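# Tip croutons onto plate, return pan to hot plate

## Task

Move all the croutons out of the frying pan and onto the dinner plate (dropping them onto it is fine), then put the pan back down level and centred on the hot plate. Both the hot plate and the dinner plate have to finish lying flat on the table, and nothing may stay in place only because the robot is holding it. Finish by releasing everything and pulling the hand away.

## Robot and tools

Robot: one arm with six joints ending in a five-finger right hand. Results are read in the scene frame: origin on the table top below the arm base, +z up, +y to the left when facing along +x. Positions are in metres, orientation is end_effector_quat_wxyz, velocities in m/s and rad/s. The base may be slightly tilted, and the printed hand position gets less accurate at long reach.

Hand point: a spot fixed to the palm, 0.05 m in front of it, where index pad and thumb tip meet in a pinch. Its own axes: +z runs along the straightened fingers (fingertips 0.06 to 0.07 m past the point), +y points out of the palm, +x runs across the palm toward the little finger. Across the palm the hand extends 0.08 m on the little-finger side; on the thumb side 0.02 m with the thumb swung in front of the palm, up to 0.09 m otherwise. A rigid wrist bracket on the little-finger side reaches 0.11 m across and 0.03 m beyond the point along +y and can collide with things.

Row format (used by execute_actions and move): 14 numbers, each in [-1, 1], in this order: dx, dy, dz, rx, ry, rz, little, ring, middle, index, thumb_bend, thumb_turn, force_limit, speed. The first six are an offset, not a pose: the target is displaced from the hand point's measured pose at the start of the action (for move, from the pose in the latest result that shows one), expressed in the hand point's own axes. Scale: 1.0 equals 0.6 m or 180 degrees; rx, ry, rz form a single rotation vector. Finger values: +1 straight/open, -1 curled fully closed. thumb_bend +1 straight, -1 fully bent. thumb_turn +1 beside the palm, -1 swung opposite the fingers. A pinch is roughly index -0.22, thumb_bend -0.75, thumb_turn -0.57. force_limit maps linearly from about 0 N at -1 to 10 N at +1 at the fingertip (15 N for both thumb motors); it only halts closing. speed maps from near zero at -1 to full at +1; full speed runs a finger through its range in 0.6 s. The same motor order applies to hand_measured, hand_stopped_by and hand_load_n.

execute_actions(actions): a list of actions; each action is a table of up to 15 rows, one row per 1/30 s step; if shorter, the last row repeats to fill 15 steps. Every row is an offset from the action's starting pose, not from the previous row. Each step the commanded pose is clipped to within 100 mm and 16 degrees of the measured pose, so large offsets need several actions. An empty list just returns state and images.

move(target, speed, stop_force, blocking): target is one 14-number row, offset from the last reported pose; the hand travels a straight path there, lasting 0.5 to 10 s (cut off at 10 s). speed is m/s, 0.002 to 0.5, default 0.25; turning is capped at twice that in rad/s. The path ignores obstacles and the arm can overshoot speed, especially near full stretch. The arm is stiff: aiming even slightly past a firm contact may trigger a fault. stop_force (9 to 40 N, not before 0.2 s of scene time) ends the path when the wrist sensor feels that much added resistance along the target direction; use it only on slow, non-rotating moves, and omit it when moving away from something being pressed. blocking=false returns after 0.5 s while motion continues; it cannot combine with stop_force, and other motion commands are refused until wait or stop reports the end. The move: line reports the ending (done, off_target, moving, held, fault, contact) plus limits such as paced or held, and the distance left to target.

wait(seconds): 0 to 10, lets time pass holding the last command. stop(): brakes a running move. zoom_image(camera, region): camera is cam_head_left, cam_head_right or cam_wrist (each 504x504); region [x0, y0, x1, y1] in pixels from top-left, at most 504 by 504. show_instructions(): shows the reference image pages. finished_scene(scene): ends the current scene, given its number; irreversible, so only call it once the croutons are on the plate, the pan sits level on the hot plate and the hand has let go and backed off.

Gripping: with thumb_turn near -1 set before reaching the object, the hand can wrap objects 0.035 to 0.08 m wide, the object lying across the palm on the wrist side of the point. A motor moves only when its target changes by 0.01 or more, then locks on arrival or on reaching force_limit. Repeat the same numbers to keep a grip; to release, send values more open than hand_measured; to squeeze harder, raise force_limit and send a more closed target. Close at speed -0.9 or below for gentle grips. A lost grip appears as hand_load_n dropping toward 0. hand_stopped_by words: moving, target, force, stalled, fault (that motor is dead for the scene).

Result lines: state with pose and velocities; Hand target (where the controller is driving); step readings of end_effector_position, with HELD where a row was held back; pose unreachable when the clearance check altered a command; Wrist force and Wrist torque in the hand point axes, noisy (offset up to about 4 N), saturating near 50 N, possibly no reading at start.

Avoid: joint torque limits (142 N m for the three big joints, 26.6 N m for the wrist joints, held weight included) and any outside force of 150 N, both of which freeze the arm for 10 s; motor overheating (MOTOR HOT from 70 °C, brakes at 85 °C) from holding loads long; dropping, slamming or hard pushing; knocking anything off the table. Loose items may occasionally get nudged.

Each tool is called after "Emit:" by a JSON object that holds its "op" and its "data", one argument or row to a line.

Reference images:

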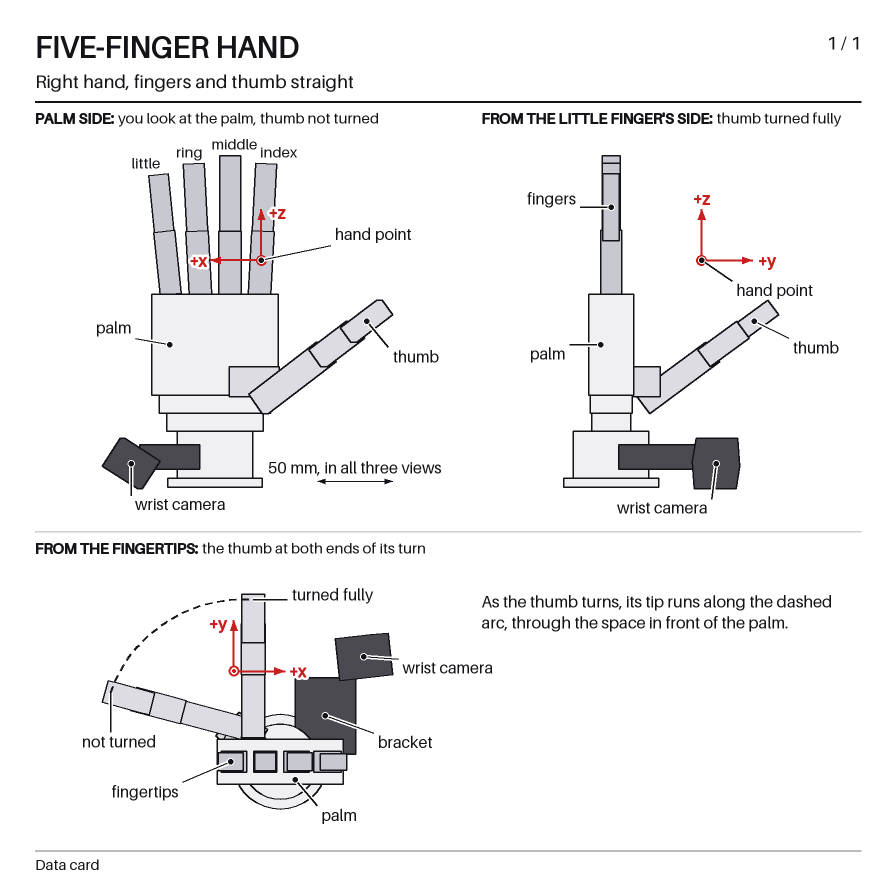

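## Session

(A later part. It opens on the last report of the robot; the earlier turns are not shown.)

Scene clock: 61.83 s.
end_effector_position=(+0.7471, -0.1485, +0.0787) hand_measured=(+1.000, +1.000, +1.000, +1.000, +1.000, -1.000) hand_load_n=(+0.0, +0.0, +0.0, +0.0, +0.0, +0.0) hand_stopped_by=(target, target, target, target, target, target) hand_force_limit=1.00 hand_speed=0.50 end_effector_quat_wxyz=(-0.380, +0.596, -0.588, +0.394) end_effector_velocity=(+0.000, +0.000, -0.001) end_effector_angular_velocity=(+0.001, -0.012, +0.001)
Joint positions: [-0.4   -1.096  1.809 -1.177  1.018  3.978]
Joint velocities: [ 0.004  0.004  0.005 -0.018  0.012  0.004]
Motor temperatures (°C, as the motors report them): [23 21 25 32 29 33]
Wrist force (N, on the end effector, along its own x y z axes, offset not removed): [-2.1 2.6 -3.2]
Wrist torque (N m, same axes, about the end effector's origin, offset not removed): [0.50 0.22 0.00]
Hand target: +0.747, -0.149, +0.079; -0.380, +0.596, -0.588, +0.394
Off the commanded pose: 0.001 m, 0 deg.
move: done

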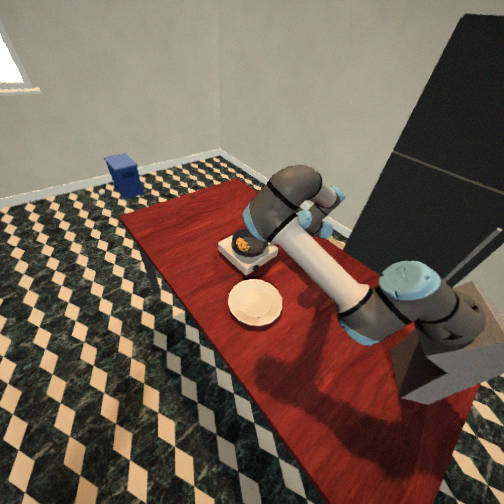

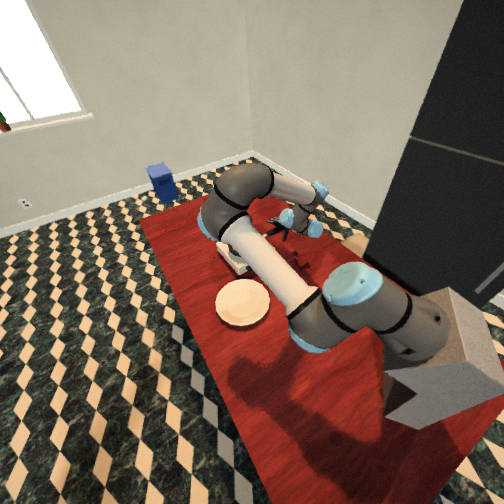

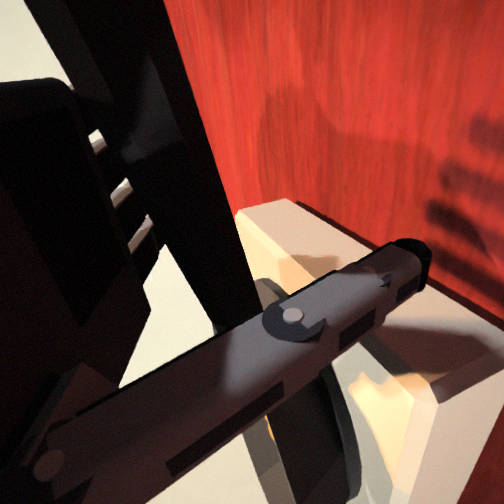

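Emit:
{"op": "move", "data": {
  "target": [0,0.015,0.035,0,0,-0.07,1,1,1,1,1,-1,1,0.5],
  "speed": 0.05,
  "stop_force": 12
}}

Emit:
{"op": "move", "data": {
  "target": [0,0,0,0,0,0,-1,-1,-1,-1,1,-1,1,-0.3]
}}

Emit:
{"op": "move", "data": {
  "target": [0,0,0,0,0,0,-1,-1,-1,-1,-1,-1,1,-0.3]
}}

Emit:
{"op": "move", "data": {
  "target": [0.02,-0.09,-0.04,0,0,0,-1,-1,-1,-1,-1,-1,1,-0.3],
  "speed": 0.06
}}

Scene clock: 69.83 s.
end_effector_position=(+0.7626, -0.1489, +0.0622) hand_measured=(+1.000, +1.000, +1.000, +1.000, +1.000, -1.000) hand_load_n=(+0.0, +0.0, +0.0, +0.0, +0.0, +0.0) hand_stopped_by=(target, target, target, target, target, target) hand_force_limit=1.00 hand_speed=0.50 end_effector_quat_wxyz=(-0.335, +0.656, -0.520, +0.432) end_effector_velocity=(+0.001, -0.000, -0.002) end_effector_angular_velocity=(-0.015, +0.002, +0.005)
Joint positions: [-0.362 -1.091  1.759 -1.122  1.053  3.74 ]
Joint velocities: [ 0.003  0.001 -0.004  0.007  0.003 -0.019]
Motor temperatures (°C, as the motors report them): [23 21 25 32 29 33]
Wrist force (N, on the end effector, along its own x y z axes, offset not removed): [-2.4 -1.0 -3.2]
Wrist torque (N m, same axes, about the end effector's origin, offset not removed): [0.10 0.39 -0.06]
Hand target: +0.763, -0.149, +0.062; -0.334, +0.657, -0.519, +0.433
Off the commanded pose: 0.000 m, 0 deg.
move: done

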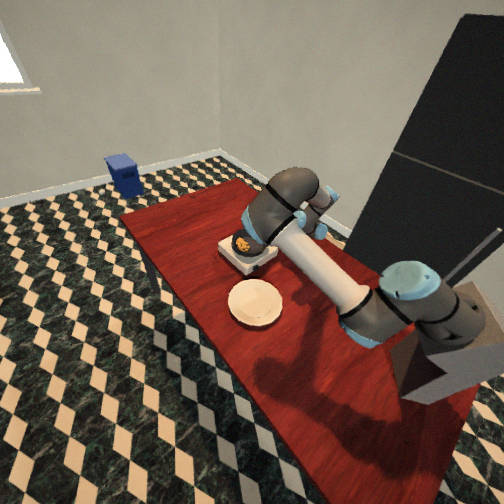

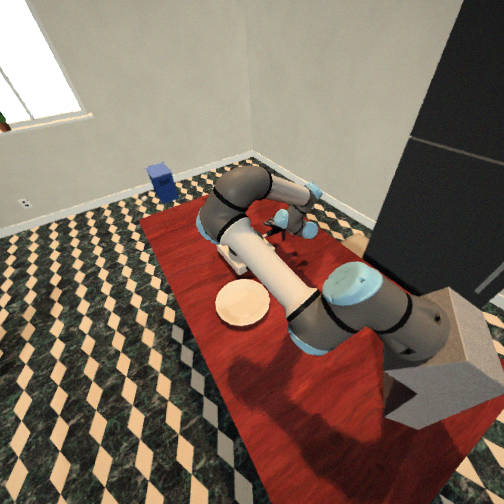

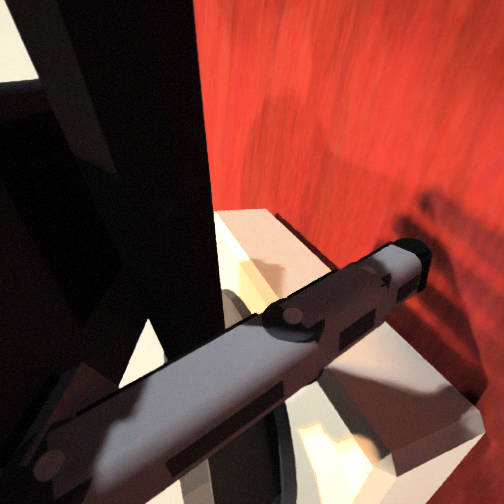

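Scene clock: 71.83 s.
end_effector_position=(+0.7626, -0.1489, +0.0622) hand_measured=(-1.000, -1.000, -1.000, -1.000, +1.000, -1.000) hand_load_n=(+0.0, +0.0, +0.0, +1.5, +0.0, +0.5) hand_stopped_by=(target, target, target, target, target, target) hand_force_limit=1.00 hand_speed=-0.30 end_effector_quat_wxyz=(-0.335, +0.656, -0.520, +0.432) end_effector_velocity=(+0.001, -0.000, +0.001) end_effector_angular_velocity=(-0.001, -0.002, +0.001)
Joint positions: [-0.362 -1.091  1.759 -1.122  1.053  3.74 ]
Joint velocities: [-0.001 -0.001 -0.    -0.002  0.    -0.   ]
Motor temperatures (°C, as the motors report them): [23 21 25 32 29 33]
Wrist force (N, on the end effector, along its own x y z axes, offset not removed): [-2.2 3.6 -3.4]
Wrist torque (N m, same axes, about the end effector's origin, offset not removed): [0.51 0.43 0.06]
Hand target: +0.763, -0.149, +0.062; -0.335, +0.656, -0.520, +0.432
Off the commanded pose: 0.000 m, 0 deg.
move: done

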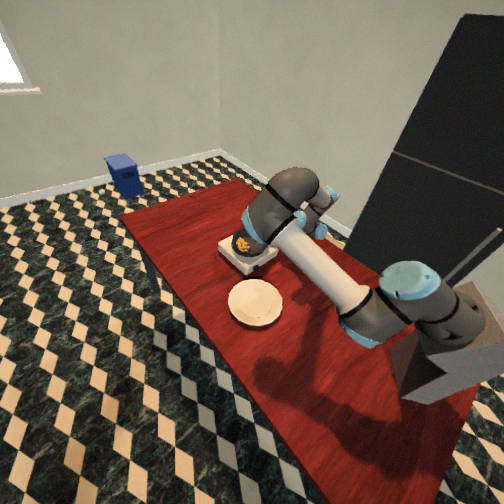

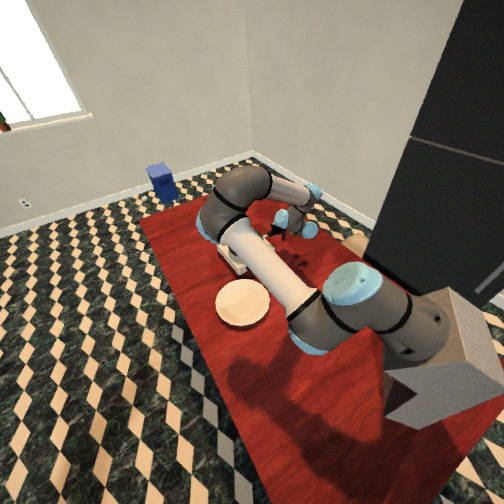

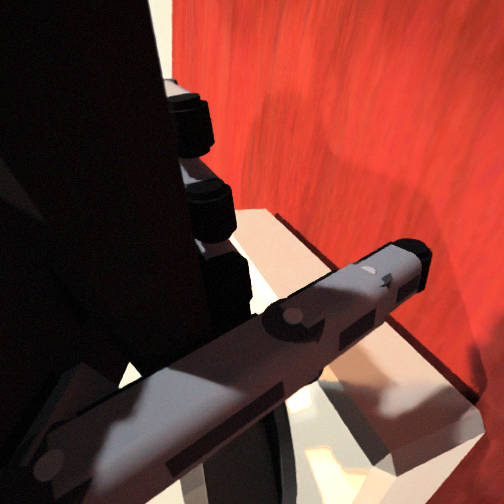

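Scene clock: 73.67 s.
end_effector_position=(+0.7626, -0.1489, +0.0622) hand_measured=(-1.000, -1.000, -1.000, -1.000, -0.102, -1.000) hand_load_n=(+0.0, +0.0, -2.0, +1.0, +15.5, +4.5) hand_stopped_by=(target, target, target, target, force, target) hand_force_limit=1.00 hand_speed=-0.30 end_effector_quat_wxyz=(-0.335, +0.656, -0.520, +0.432) end_effector_velocity=(-0.000, -0.000, -0.000) end_effector_angular_velocity=(+0.000, +0.000, -0.000)
Joint positions: [-0.362 -1.091  1.759 -1.122  1.053  3.74 ]
Joint velocities: [-0.  0.  0. -0. -0.  0.]
Motor temperatures (°C, as the motors report them): [23 21 25 32 29 33]
Wrist force (N, on the end effector, along its own x y z axes, offset not removed): [-0.5 4.3 -1.6]
Wrist torque (N m, same axes, about the end effector's origin, offset not removed): [0.63 -0.05 0.17]
Hand target: +0.763, -0.149, +0.062; -0.335, +0.656, -0.520, +0.432
Off the commanded pose: 0.000 m, 0 deg.
move: done

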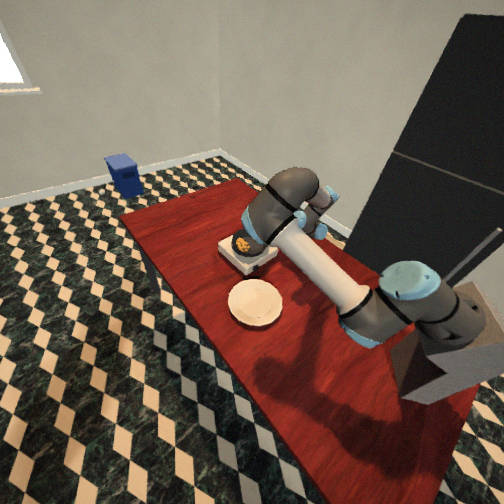

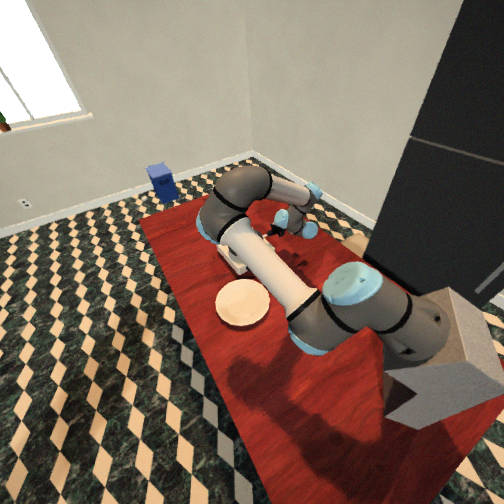

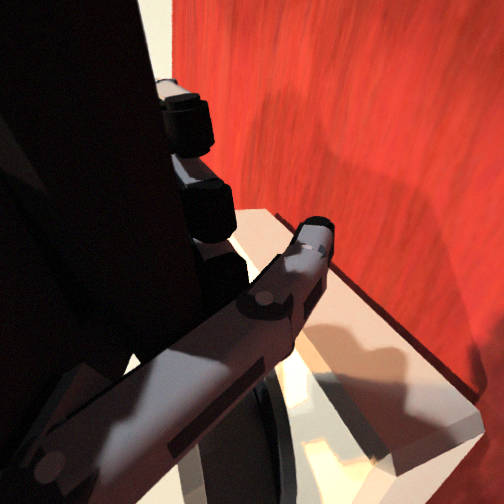

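Scene clock: 75.10 s.
end_effector_position=(+0.7627, -0.1476, +0.1221) hand_measured=(-1.000, -1.000, -1.000, -0.998, -0.102, -1.000) hand_load_n=(+0.0, +0.0, -2.0, +6.5, +16.0, +5.0) hand_stopped_by=(target, target, target, target, force, target) hand_force_limit=1.00 hand_speed=-0.30 end_effector_quat_wxyz=(-0.335, +0.656, -0.520, +0.432) end_effector_velocity=(-0.000, -0.000, +0.002) end_effector_angular_velocity=(+0.000, -0.001, -0.001)
Joint positions: [-0.451 -1.194  1.817 -1.103  0.974  3.788]
Joint velocities: [-0.004 -0.004  0.002  0.    -0.003  0.002]
Motor temperatures (°C, as the motors report them): [23 21 25 32 29 33]
Wrist force (N, on the end effector, along its own x y z axes, offset not removed): [-2.0 5.1 1.2]
Wrist torque (N m, same axes, about the end effector's origin, offset not removed): [-0.11 0.34 -0.77]
Hand target: +0.763, -0.148, +0.122; -0.335, +0.656, -0.520, +0.432
Off the commanded pose: 0.000 m, 0 deg.
move: done

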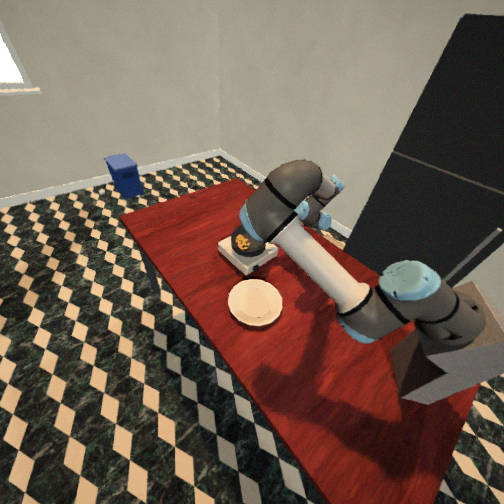

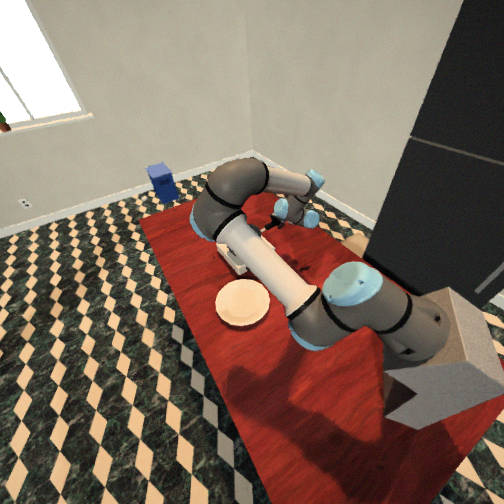

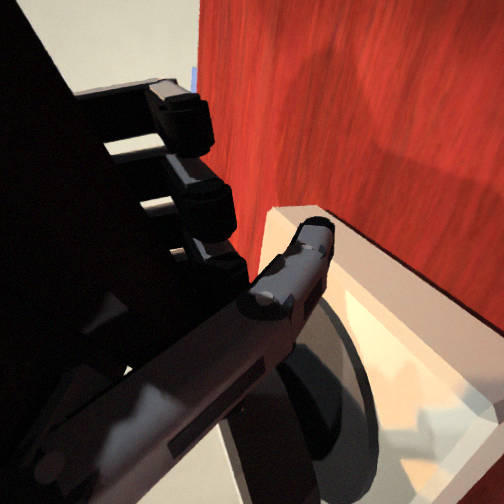

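Emit:
{"op": "move", "data": {
  "target": [0.02,-0.09,-0.04,0,0,0.08,-1,-1,-1,-1,-1,-1,1,-0.3],
  "speed": 0.06
}}

Scene clock: 80.40 s.
end_effector_position=(+0.7630, -0.1463, +0.1821) hand_measured=(-1.000, -1.000, -1.000, -0.998, -0.102, -1.000) hand_load_n=(+0.0, +0.0, -2.0, +7.5, +15.5, +5.0) hand_stopped_by=(target, target, target, target, force, target) hand_force_limit=1.00 hand_speed=-0.30 end_effector_quat_wxyz=(-0.386, +0.586, -0.598, +0.387) end_effector_velocity=(-0.000, -0.001, +0.003) end_effector_angular_velocity=(+0.011, +0.001, -0.006)
Joint positions: [-0.553 -1.255  1.847 -1.108  0.884  4.099]
Joint velocities: [-0.006 -0.002  0.001  0.001 -0.005  0.015]
Motor temperatures (°C, as the motors report them): [23 21 25 32 29 33]
Wrist force (N, on the end effector, along its own x y z axes, offset not removed): [-1.3 6.3 0.7]
Wrist torque (N m, same axes, about the end effector's origin, offset not removed): [0.02 0.50 -0.83]
Hand target: +0.763, -0.146, +0.182; -0.386, +0.586, -0.598, +0.387
Off the commanded pose: 0.000 m, 0 deg.
move: done

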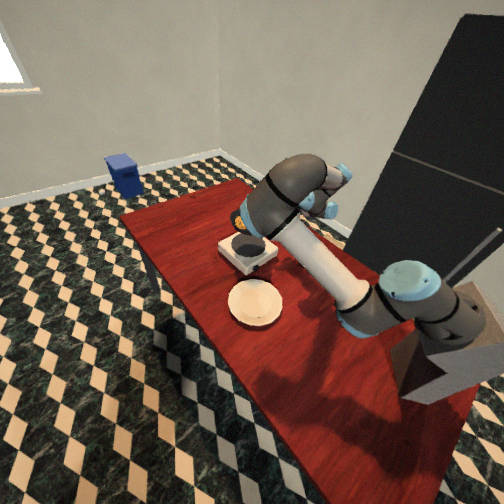

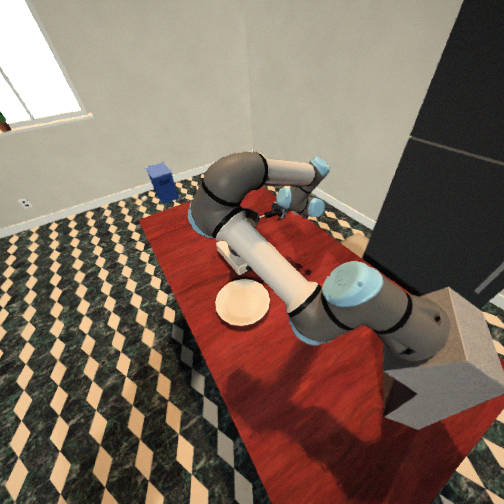

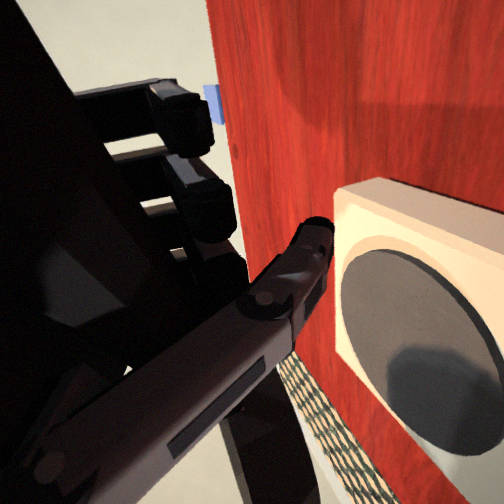

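Emit:
{"op": "move", "data": {
  "target": [-0.1,0.2,-0.46,0,0,0,-1,-1,-1,-1,-1,-1,1,-0.3],
  "speed": 0.1
}}

Scene clock: 87.87 s.
end_effector_position=(+0.4636, -0.0818, +0.1830) hand_measured=(-1.000, -1.000, -1.000, -0.998, -0.102, -1.000) hand_load_n=(+0.0, +0.0, -2.0, +7.5, +15.5, +5.0) hand_stopped_by=(target, target, target, target, force, target) hand_force_limit=1.00 hand_speed=-0.30 end_effector_quat_wxyz=(-0.386, +0.586, -0.598, +0.388) end_effector_velocity=(-0.004, -0.000, +0.000) end_effector_angular_velocity=(+0.007, -0.004, +0.004)
Joint positions: [-0.845 -1.244  2.74  -2.183  0.643  4.337]
Joint velocities: [-0.008  0.032  0.009 -0.06  -0.005  0.023]
Motor temperatures (°C, as the motors report them): [23 21 25 32 29 33]
Wrist force (N, on the end effector, along its own x y z axes, offset not removed): [0.6 5.5 -2.1]
Wrist torque (N m, same axes, about the end effector's origin, offset not removed): [0.11 0.33 -0.81]
Hand target: +0.463, -0.082, +0.183; -0.386, +0.586, -0.598, +0.388
Off the commanded pose: 0.001 m, 0 deg.
move: done

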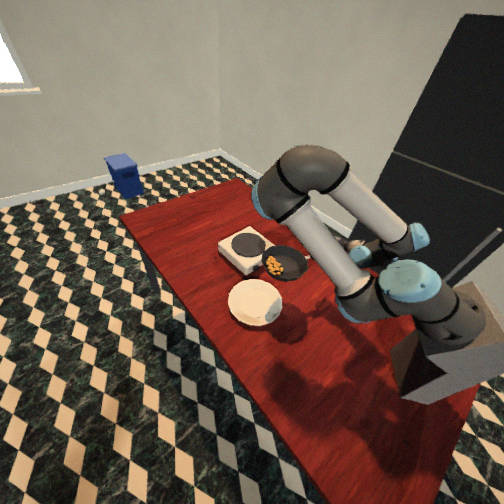

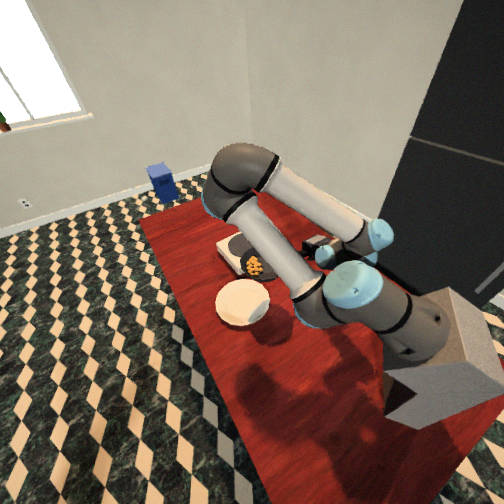

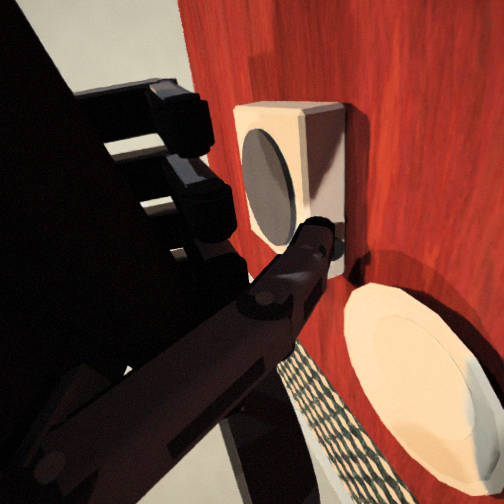

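Emit:
{"op": "move", "data": {
  "target": [-0.13,0.06,0.0,0,0,0,-1,-1,-1,-1,-1,-1,1,-0.3],
  "speed": 0.08
}}

Emit:
{"op": "move", "data": {
  "target": [0,0,0,-0.2,0,0,-1,-1,-1,-1,-1,-1,1,-0.3],
  "speed": 0.1
}}

Scene clock: 93.63 s.
end_effector_position=(+0.4500, -0.0037, +0.1506) hand_measured=(-1.000, -1.000, -1.000, -0.998, -0.102, -1.000) hand_load_n=(+0.0, +0.0, -2.0, +7.5, +15.5, +5.0) hand_stopped_by=(target, target, target, target, force, target) hand_force_limit=1.00 hand_speed=-0.30 end_effector_quat_wxyz=(-0.386, +0.586, -0.598, +0.388) end_effector_velocity=(+0.000, +0.003, -0.001) end_effector_angular_velocity=(-0.003, -0.000, -0.001)
Joint positions: [-0.629 -1.414  2.811 -1.945  0.819  4.149]
Joint velocities: [ 0.01  -0.012 -0.     0.019  0.009 -0.01 ]
Motor temperatures (°C, as the motors report them): [23 21 25 32 29 33]
Wrist force (N, on the end effector, along its own x y z axes, offset not removed): [-0.6 8.4 0.8]
Wrist torque (N m, same axes, about the end effector's origin, offset not removed): [0.44 0.31 -0.70]
Hand target: +0.450, -0.003, +0.150; -0.386, +0.586, -0.598, +0.388
Off the commanded pose: 0.001 m, 0 deg.
move: done

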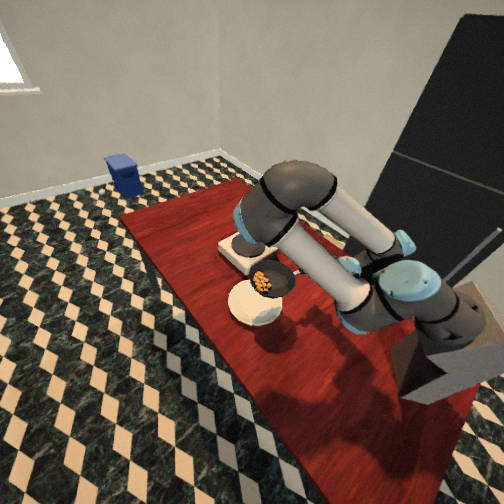

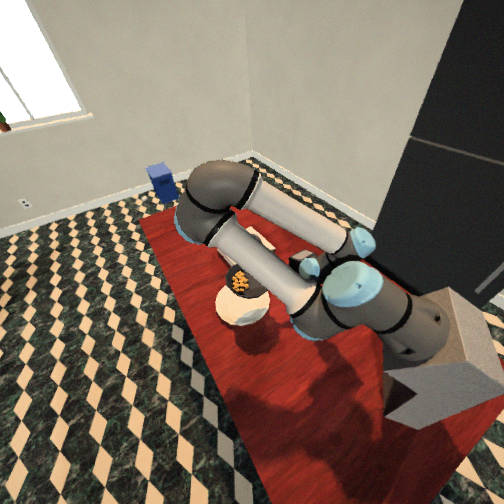

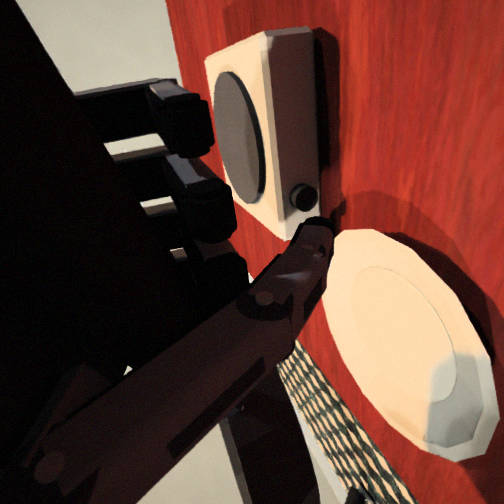

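Scene clock: 97.27 s.
end_effector_position=(+0.4502, -0.0032, +0.1509) hand_measured=(-1.000, -1.000, -1.000, -0.998, -0.102, -1.000) hand_load_n=(+0.0, +0.0, -2.5, +7.5, +15.5, +5.0) hand_stopped_by=(target, target, target, target, force, target) hand_force_limit=1.00 hand_speed=-0.30 end_effector_quat_wxyz=(-0.188, +0.676, -0.688, +0.184) end_effector_velocity=(+0.000, +0.000, +0.000) end_effector_angular_velocity=(-0.004, +0.019, +0.001)
Joint positions: [-0.733 -1.578  2.278 -0.259  0.316  3.287]
Joint velocities: [ 0.004  0.014 -0.021  0.064  0.004 -0.056]
Motor temperatures (°C, as the motors report them): [23 21 25 32 29 33]
Wrist force (N, on the end effector, along its own x y z axes, offset not removed): [-2.4 4.4 2.8]
Wrist torque (N m, same axes, about the end effector's origin, offset not removed): [0.00 1.05 -0.34]
Hand target: +0.450, -0.003, +0.151; -0.187, +0.676, -0.688, +0.184
Off the commanded pose: 0.001 m, 0 deg.
move: done

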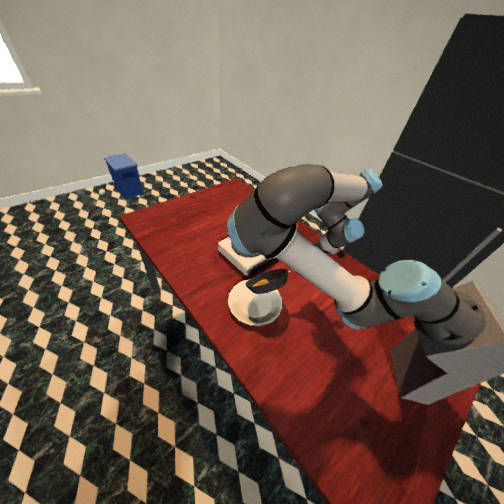

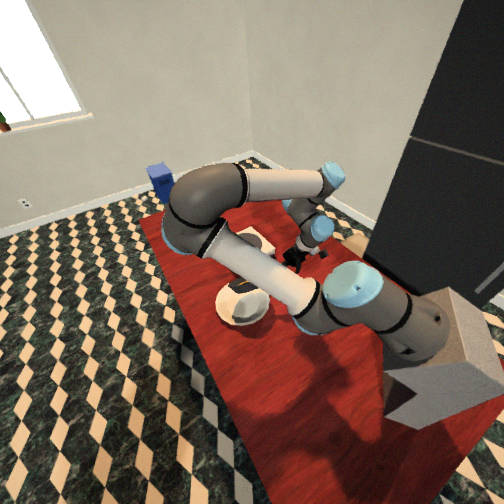

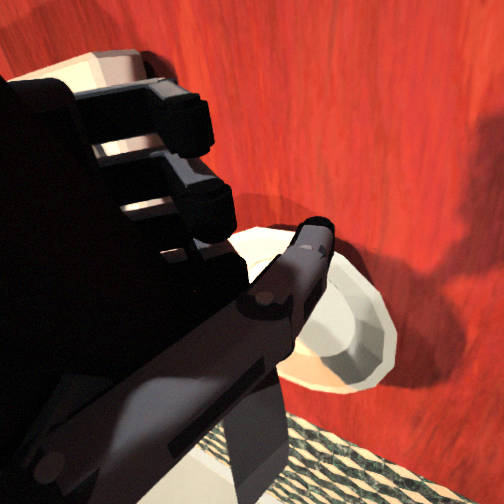

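Emit:
{"op": "move", "data": {
  "target": [0,0.125,-0.05,0,0,0,-1,-1,-1,-1,-1,-1,1,-0.3],
  "speed": 0.06
}}

Emit:
{"op": "move", "data": {
  "target": [0,0,0,-0.13,0,0,-1,-1,-1,-1,-1,-1,1,-0.3],
  "speed": 0.06
}}

Emit:
{"op": "zoom_image", "data": {
  "camera": "cam_head_left",
  "region": [200,220,340,360]
}}

Scene clock: 103.00 s.
end_effector_position=(+0.3709, -0.0017, +0.1386) hand_measured=(-1.000, -1.000, -1.000, -0.998, -0.102, -1.000) hand_load_n=(+0.0, +0.0, -2.5, +7.5, +15.5, +5.0) hand_stopped_by=(target, target, target, target, force, target) hand_force_limit=1.00 hand_speed=-0.30 end_effector_quat_wxyz=(-0.188, +0.676, -0.688, +0.185) end_effector_velocity=(-0.003, -0.000, -0.000) end_effector_angular_velocity=(+0.001, +0.005, -0.000)
Joint positions: [-0.859 -1.498  2.467 -0.282  0.209  3.033]
Joint velocities: [-0.006  0.015  0.     0.024 -0.005 -0.039]
Motor temperatures (°C, as the motors report them): [23 21 25 32 29 33]
Wrist force (N, on the end effector, along its own x y z axes, offset not removed): [-2.3 6.2 1.6]
Wrist torque (N m, same axes, about the end effector's origin, offset not removed): [0.46 1.01 -0.36]
Hand target: +0.371, -0.002, +0.139; -0.188, +0.676, -0.688, +0.185
Off the commanded pose: 0.001 m, 0 deg.
move: done

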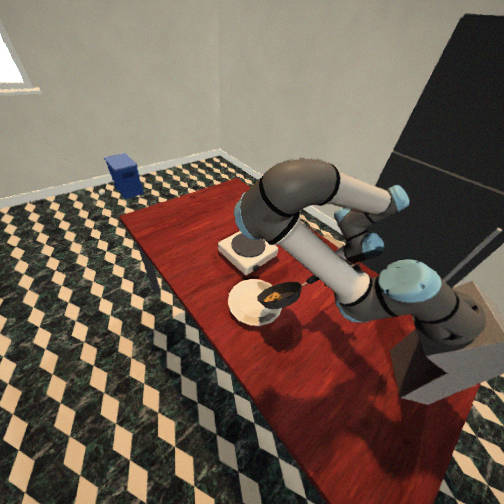

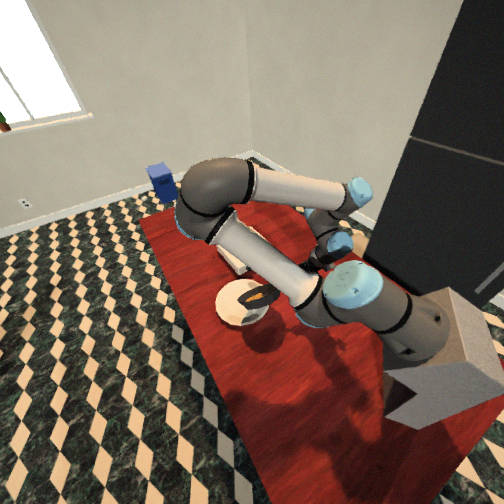

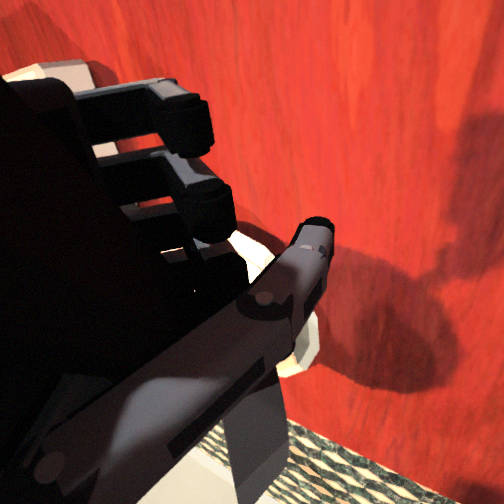

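Scene clock: 106.70 s.
end_effector_position=(+0.3710, -0.0018, +0.1387) hand_measured=(-1.000, -1.000, -1.000, -0.998, -0.102, -1.000) hand_load_n=(+0.0, +0.0, -2.5, +7.5, +15.5, +5.5) hand_stopped_by=(target, target, target, target, force, target) hand_force_limit=1.00 hand_speed=-0.30 end_effector_quat_wxyz=(-0.048, +0.700, -0.711, +0.042) end_effector_velocity=(+0.000, +0.000, +0.000) end_effector_angular_velocity=(+0.001, +0.016, +0.000)
Joint positions: [-0.686 -1.298  2.148  0.536  0.477  2.419]
Joint velocities: [ 0.007  0.004 -0.012  0.02   0.011 -0.009]
Motor temperatures (°C, as the motors report them): [23 21 25 32 29 33]
Wrist force (N, on the end effector, along its own x y z axes, offset not removed): [-1.2 2.8 3.6]
Wrist torque (N m, same axes, about the end effector's origin, offset not removed): [0.25 0.96 0.02]
Hand target: +0.371, -0.002, +0.139; -0.047, +0.700, -0.711, +0.041
Off the commanded pose: 0.000 m, 0 deg.
move: done

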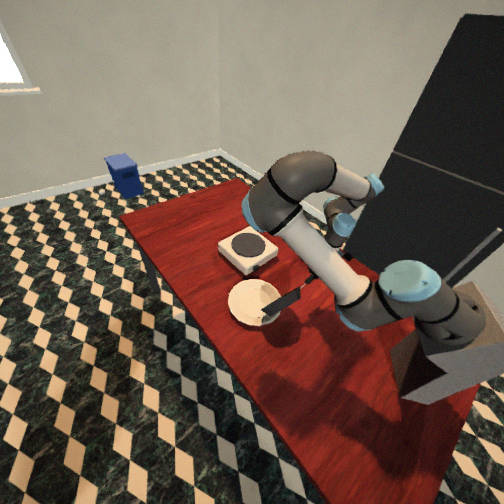

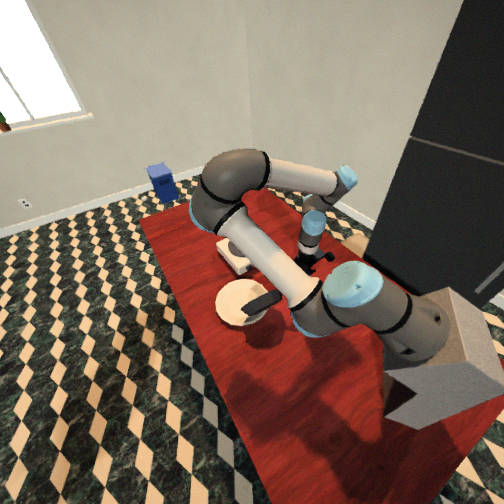

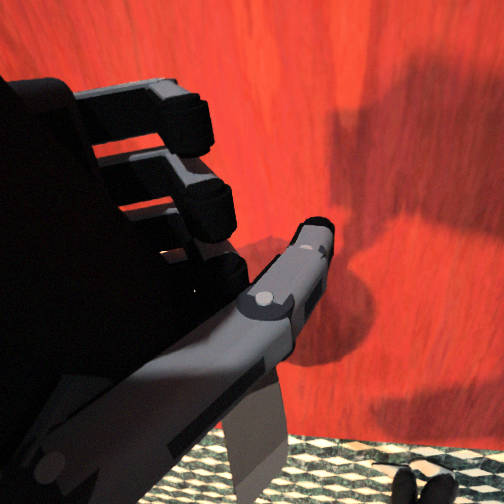

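Region (200, 220, 340, 360) of cam_head_left's 504x504 image, scaled by 3.600, with more detail than that image has.

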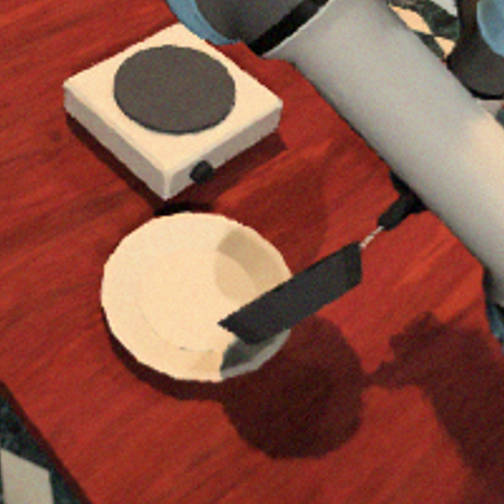

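Emit:
{"op": "move", "data": {
  "target": [-0.05,-0.08,0,0,0,0,-1,-1,-1,-1,-1,-1,1,-0.3],
  "speed": 0.05
}}

Emit:
{"op": "move", "data": {
  "target": [0,0,0,-0.1,0,0,-1,-1,-1,-1,-1,-1,1,-0.3],
  "speed": 0.04
}}

Emit:
{"op": "zoom_image", "data": {
  "camera": "cam_head_left",
  "region": [200,220,340,360]
}}

Scene clock: 112.10 s.
end_effector_position=(+0.4186, +0.0272, +0.1450) hand_measured=(-1.000, -1.000, -1.000, -0.998, -0.102, -1.000) hand_load_n=(+0.0, +0.0, -2.5, +7.5, +15.5, +5.5) hand_stopped_by=(target, target, target, target, force, target) hand_force_limit=1.00 hand_speed=-0.30 end_effector_quat_wxyz=(-0.048, +0.700, -0.711, +0.042) end_effector_velocity=(+0.003, +0.002, -0.000) end_effector_angular_velocity=(+0.000, -0.001, +0.002)
Joint positions: [-0.6   -1.388  2.041  0.578  0.5    2.595]
Joint velocities: [ 0.006 -0.004 -0.006  0.     0.001  0.009]
Motor temperatures (°C, as the motors report them): [23 21 25 32 29 33]
Wrist force (N, on the end effector, along its own x y z axes, offset not removed): [-1.7 1.5 1.9]
Wrist torque (N m, same axes, about the end effector's origin, offset not removed): [0.18 1.08 -0.16]
Hand target: +0.419, +0.027, +0.145; -0.048, +0.700, -0.711, +0.042
Off the commanded pose: 0.001 m, 0 deg.
move: done

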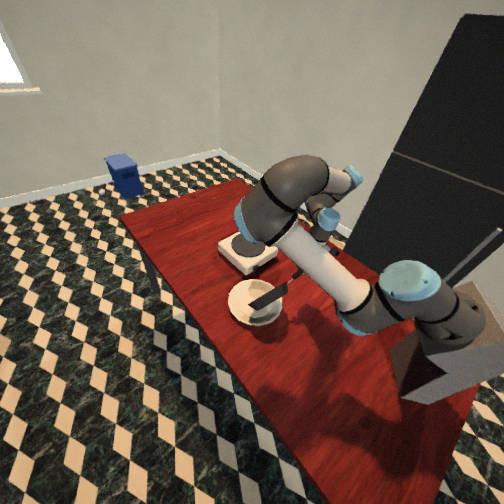

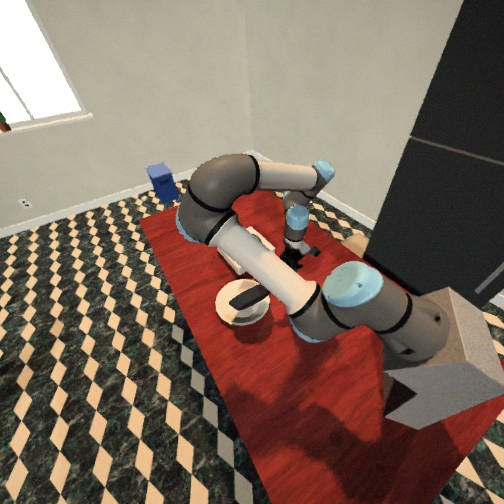

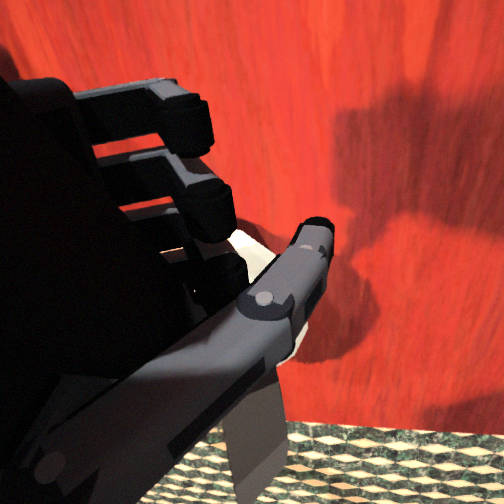

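Scene clock: 116.30 s.
end_effector_position=(+0.4186, +0.0271, +0.1451) hand_measured=(-1.000, -1.000, -1.000, -0.998, -0.102, -1.000) hand_load_n=(+0.0, +0.0, -2.0, +6.0, +15.5, +5.5) hand_stopped_by=(target, target, target, target, force, target) hand_force_limit=1.00 hand_speed=-0.30 end_effector_quat_wxyz=(+0.062, +0.699, -0.709, -0.069) end_effector_velocity=(-0.000, +0.000, -0.000) end_effector_angular_velocity=(+0.002, +0.014, -0.000)
Joint positions: [-0.474 -1.245  1.81   0.933  0.71   2.444]
Joint velocities: [ 0.006  0.007 -0.01   0.013  0.008 -0.004]
Motor temperatures (°C, as the motors report them): [23 21 25 32 29 33]
Wrist force (N, on the end effector, along its own x y z axes, offset not removed): [-1.1 0.9 0.7]
Wrist torque (N m, same axes, about the end effector's origin, offset not removed): [0.73 0.55 0.26]
Hand target: +0.419, +0.027, +0.145; +0.062, +0.699, -0.709, -0.070
Off the commanded pose: 0.000 m, 0 deg.
move: done

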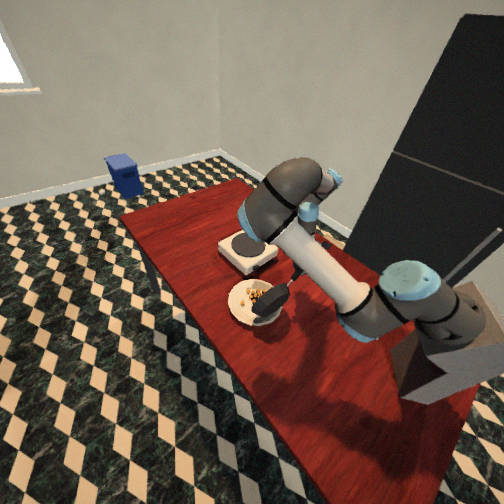

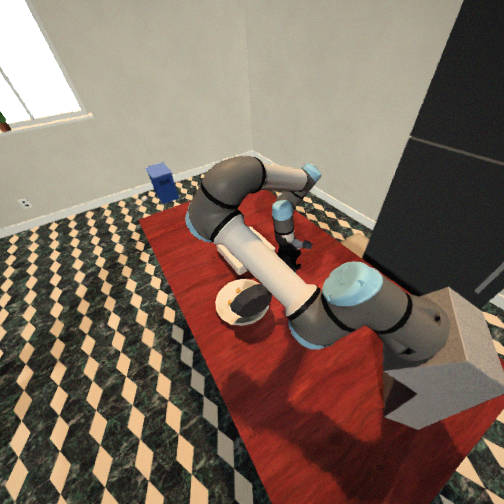

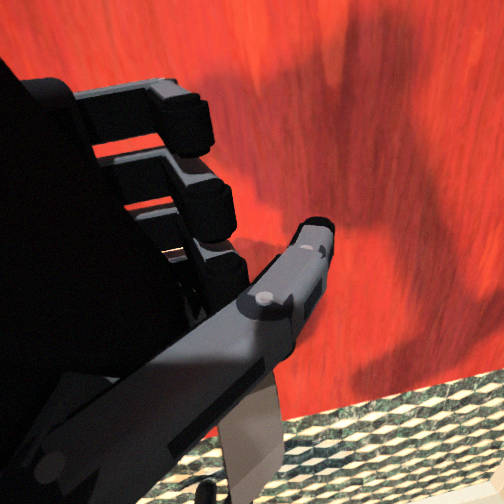

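Region (200, 220, 340, 360) of cam_head_left's 504x504 image, scaled by 3.600, with more detail than that image has.

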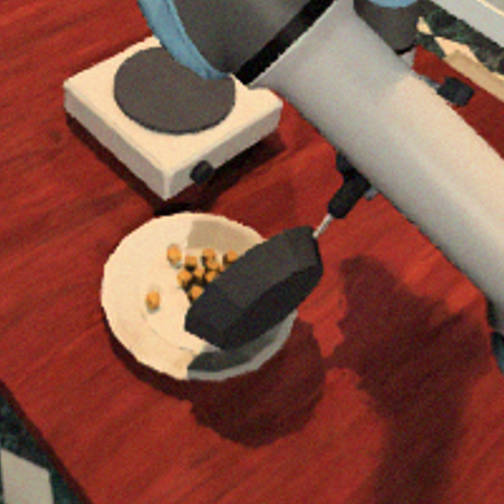

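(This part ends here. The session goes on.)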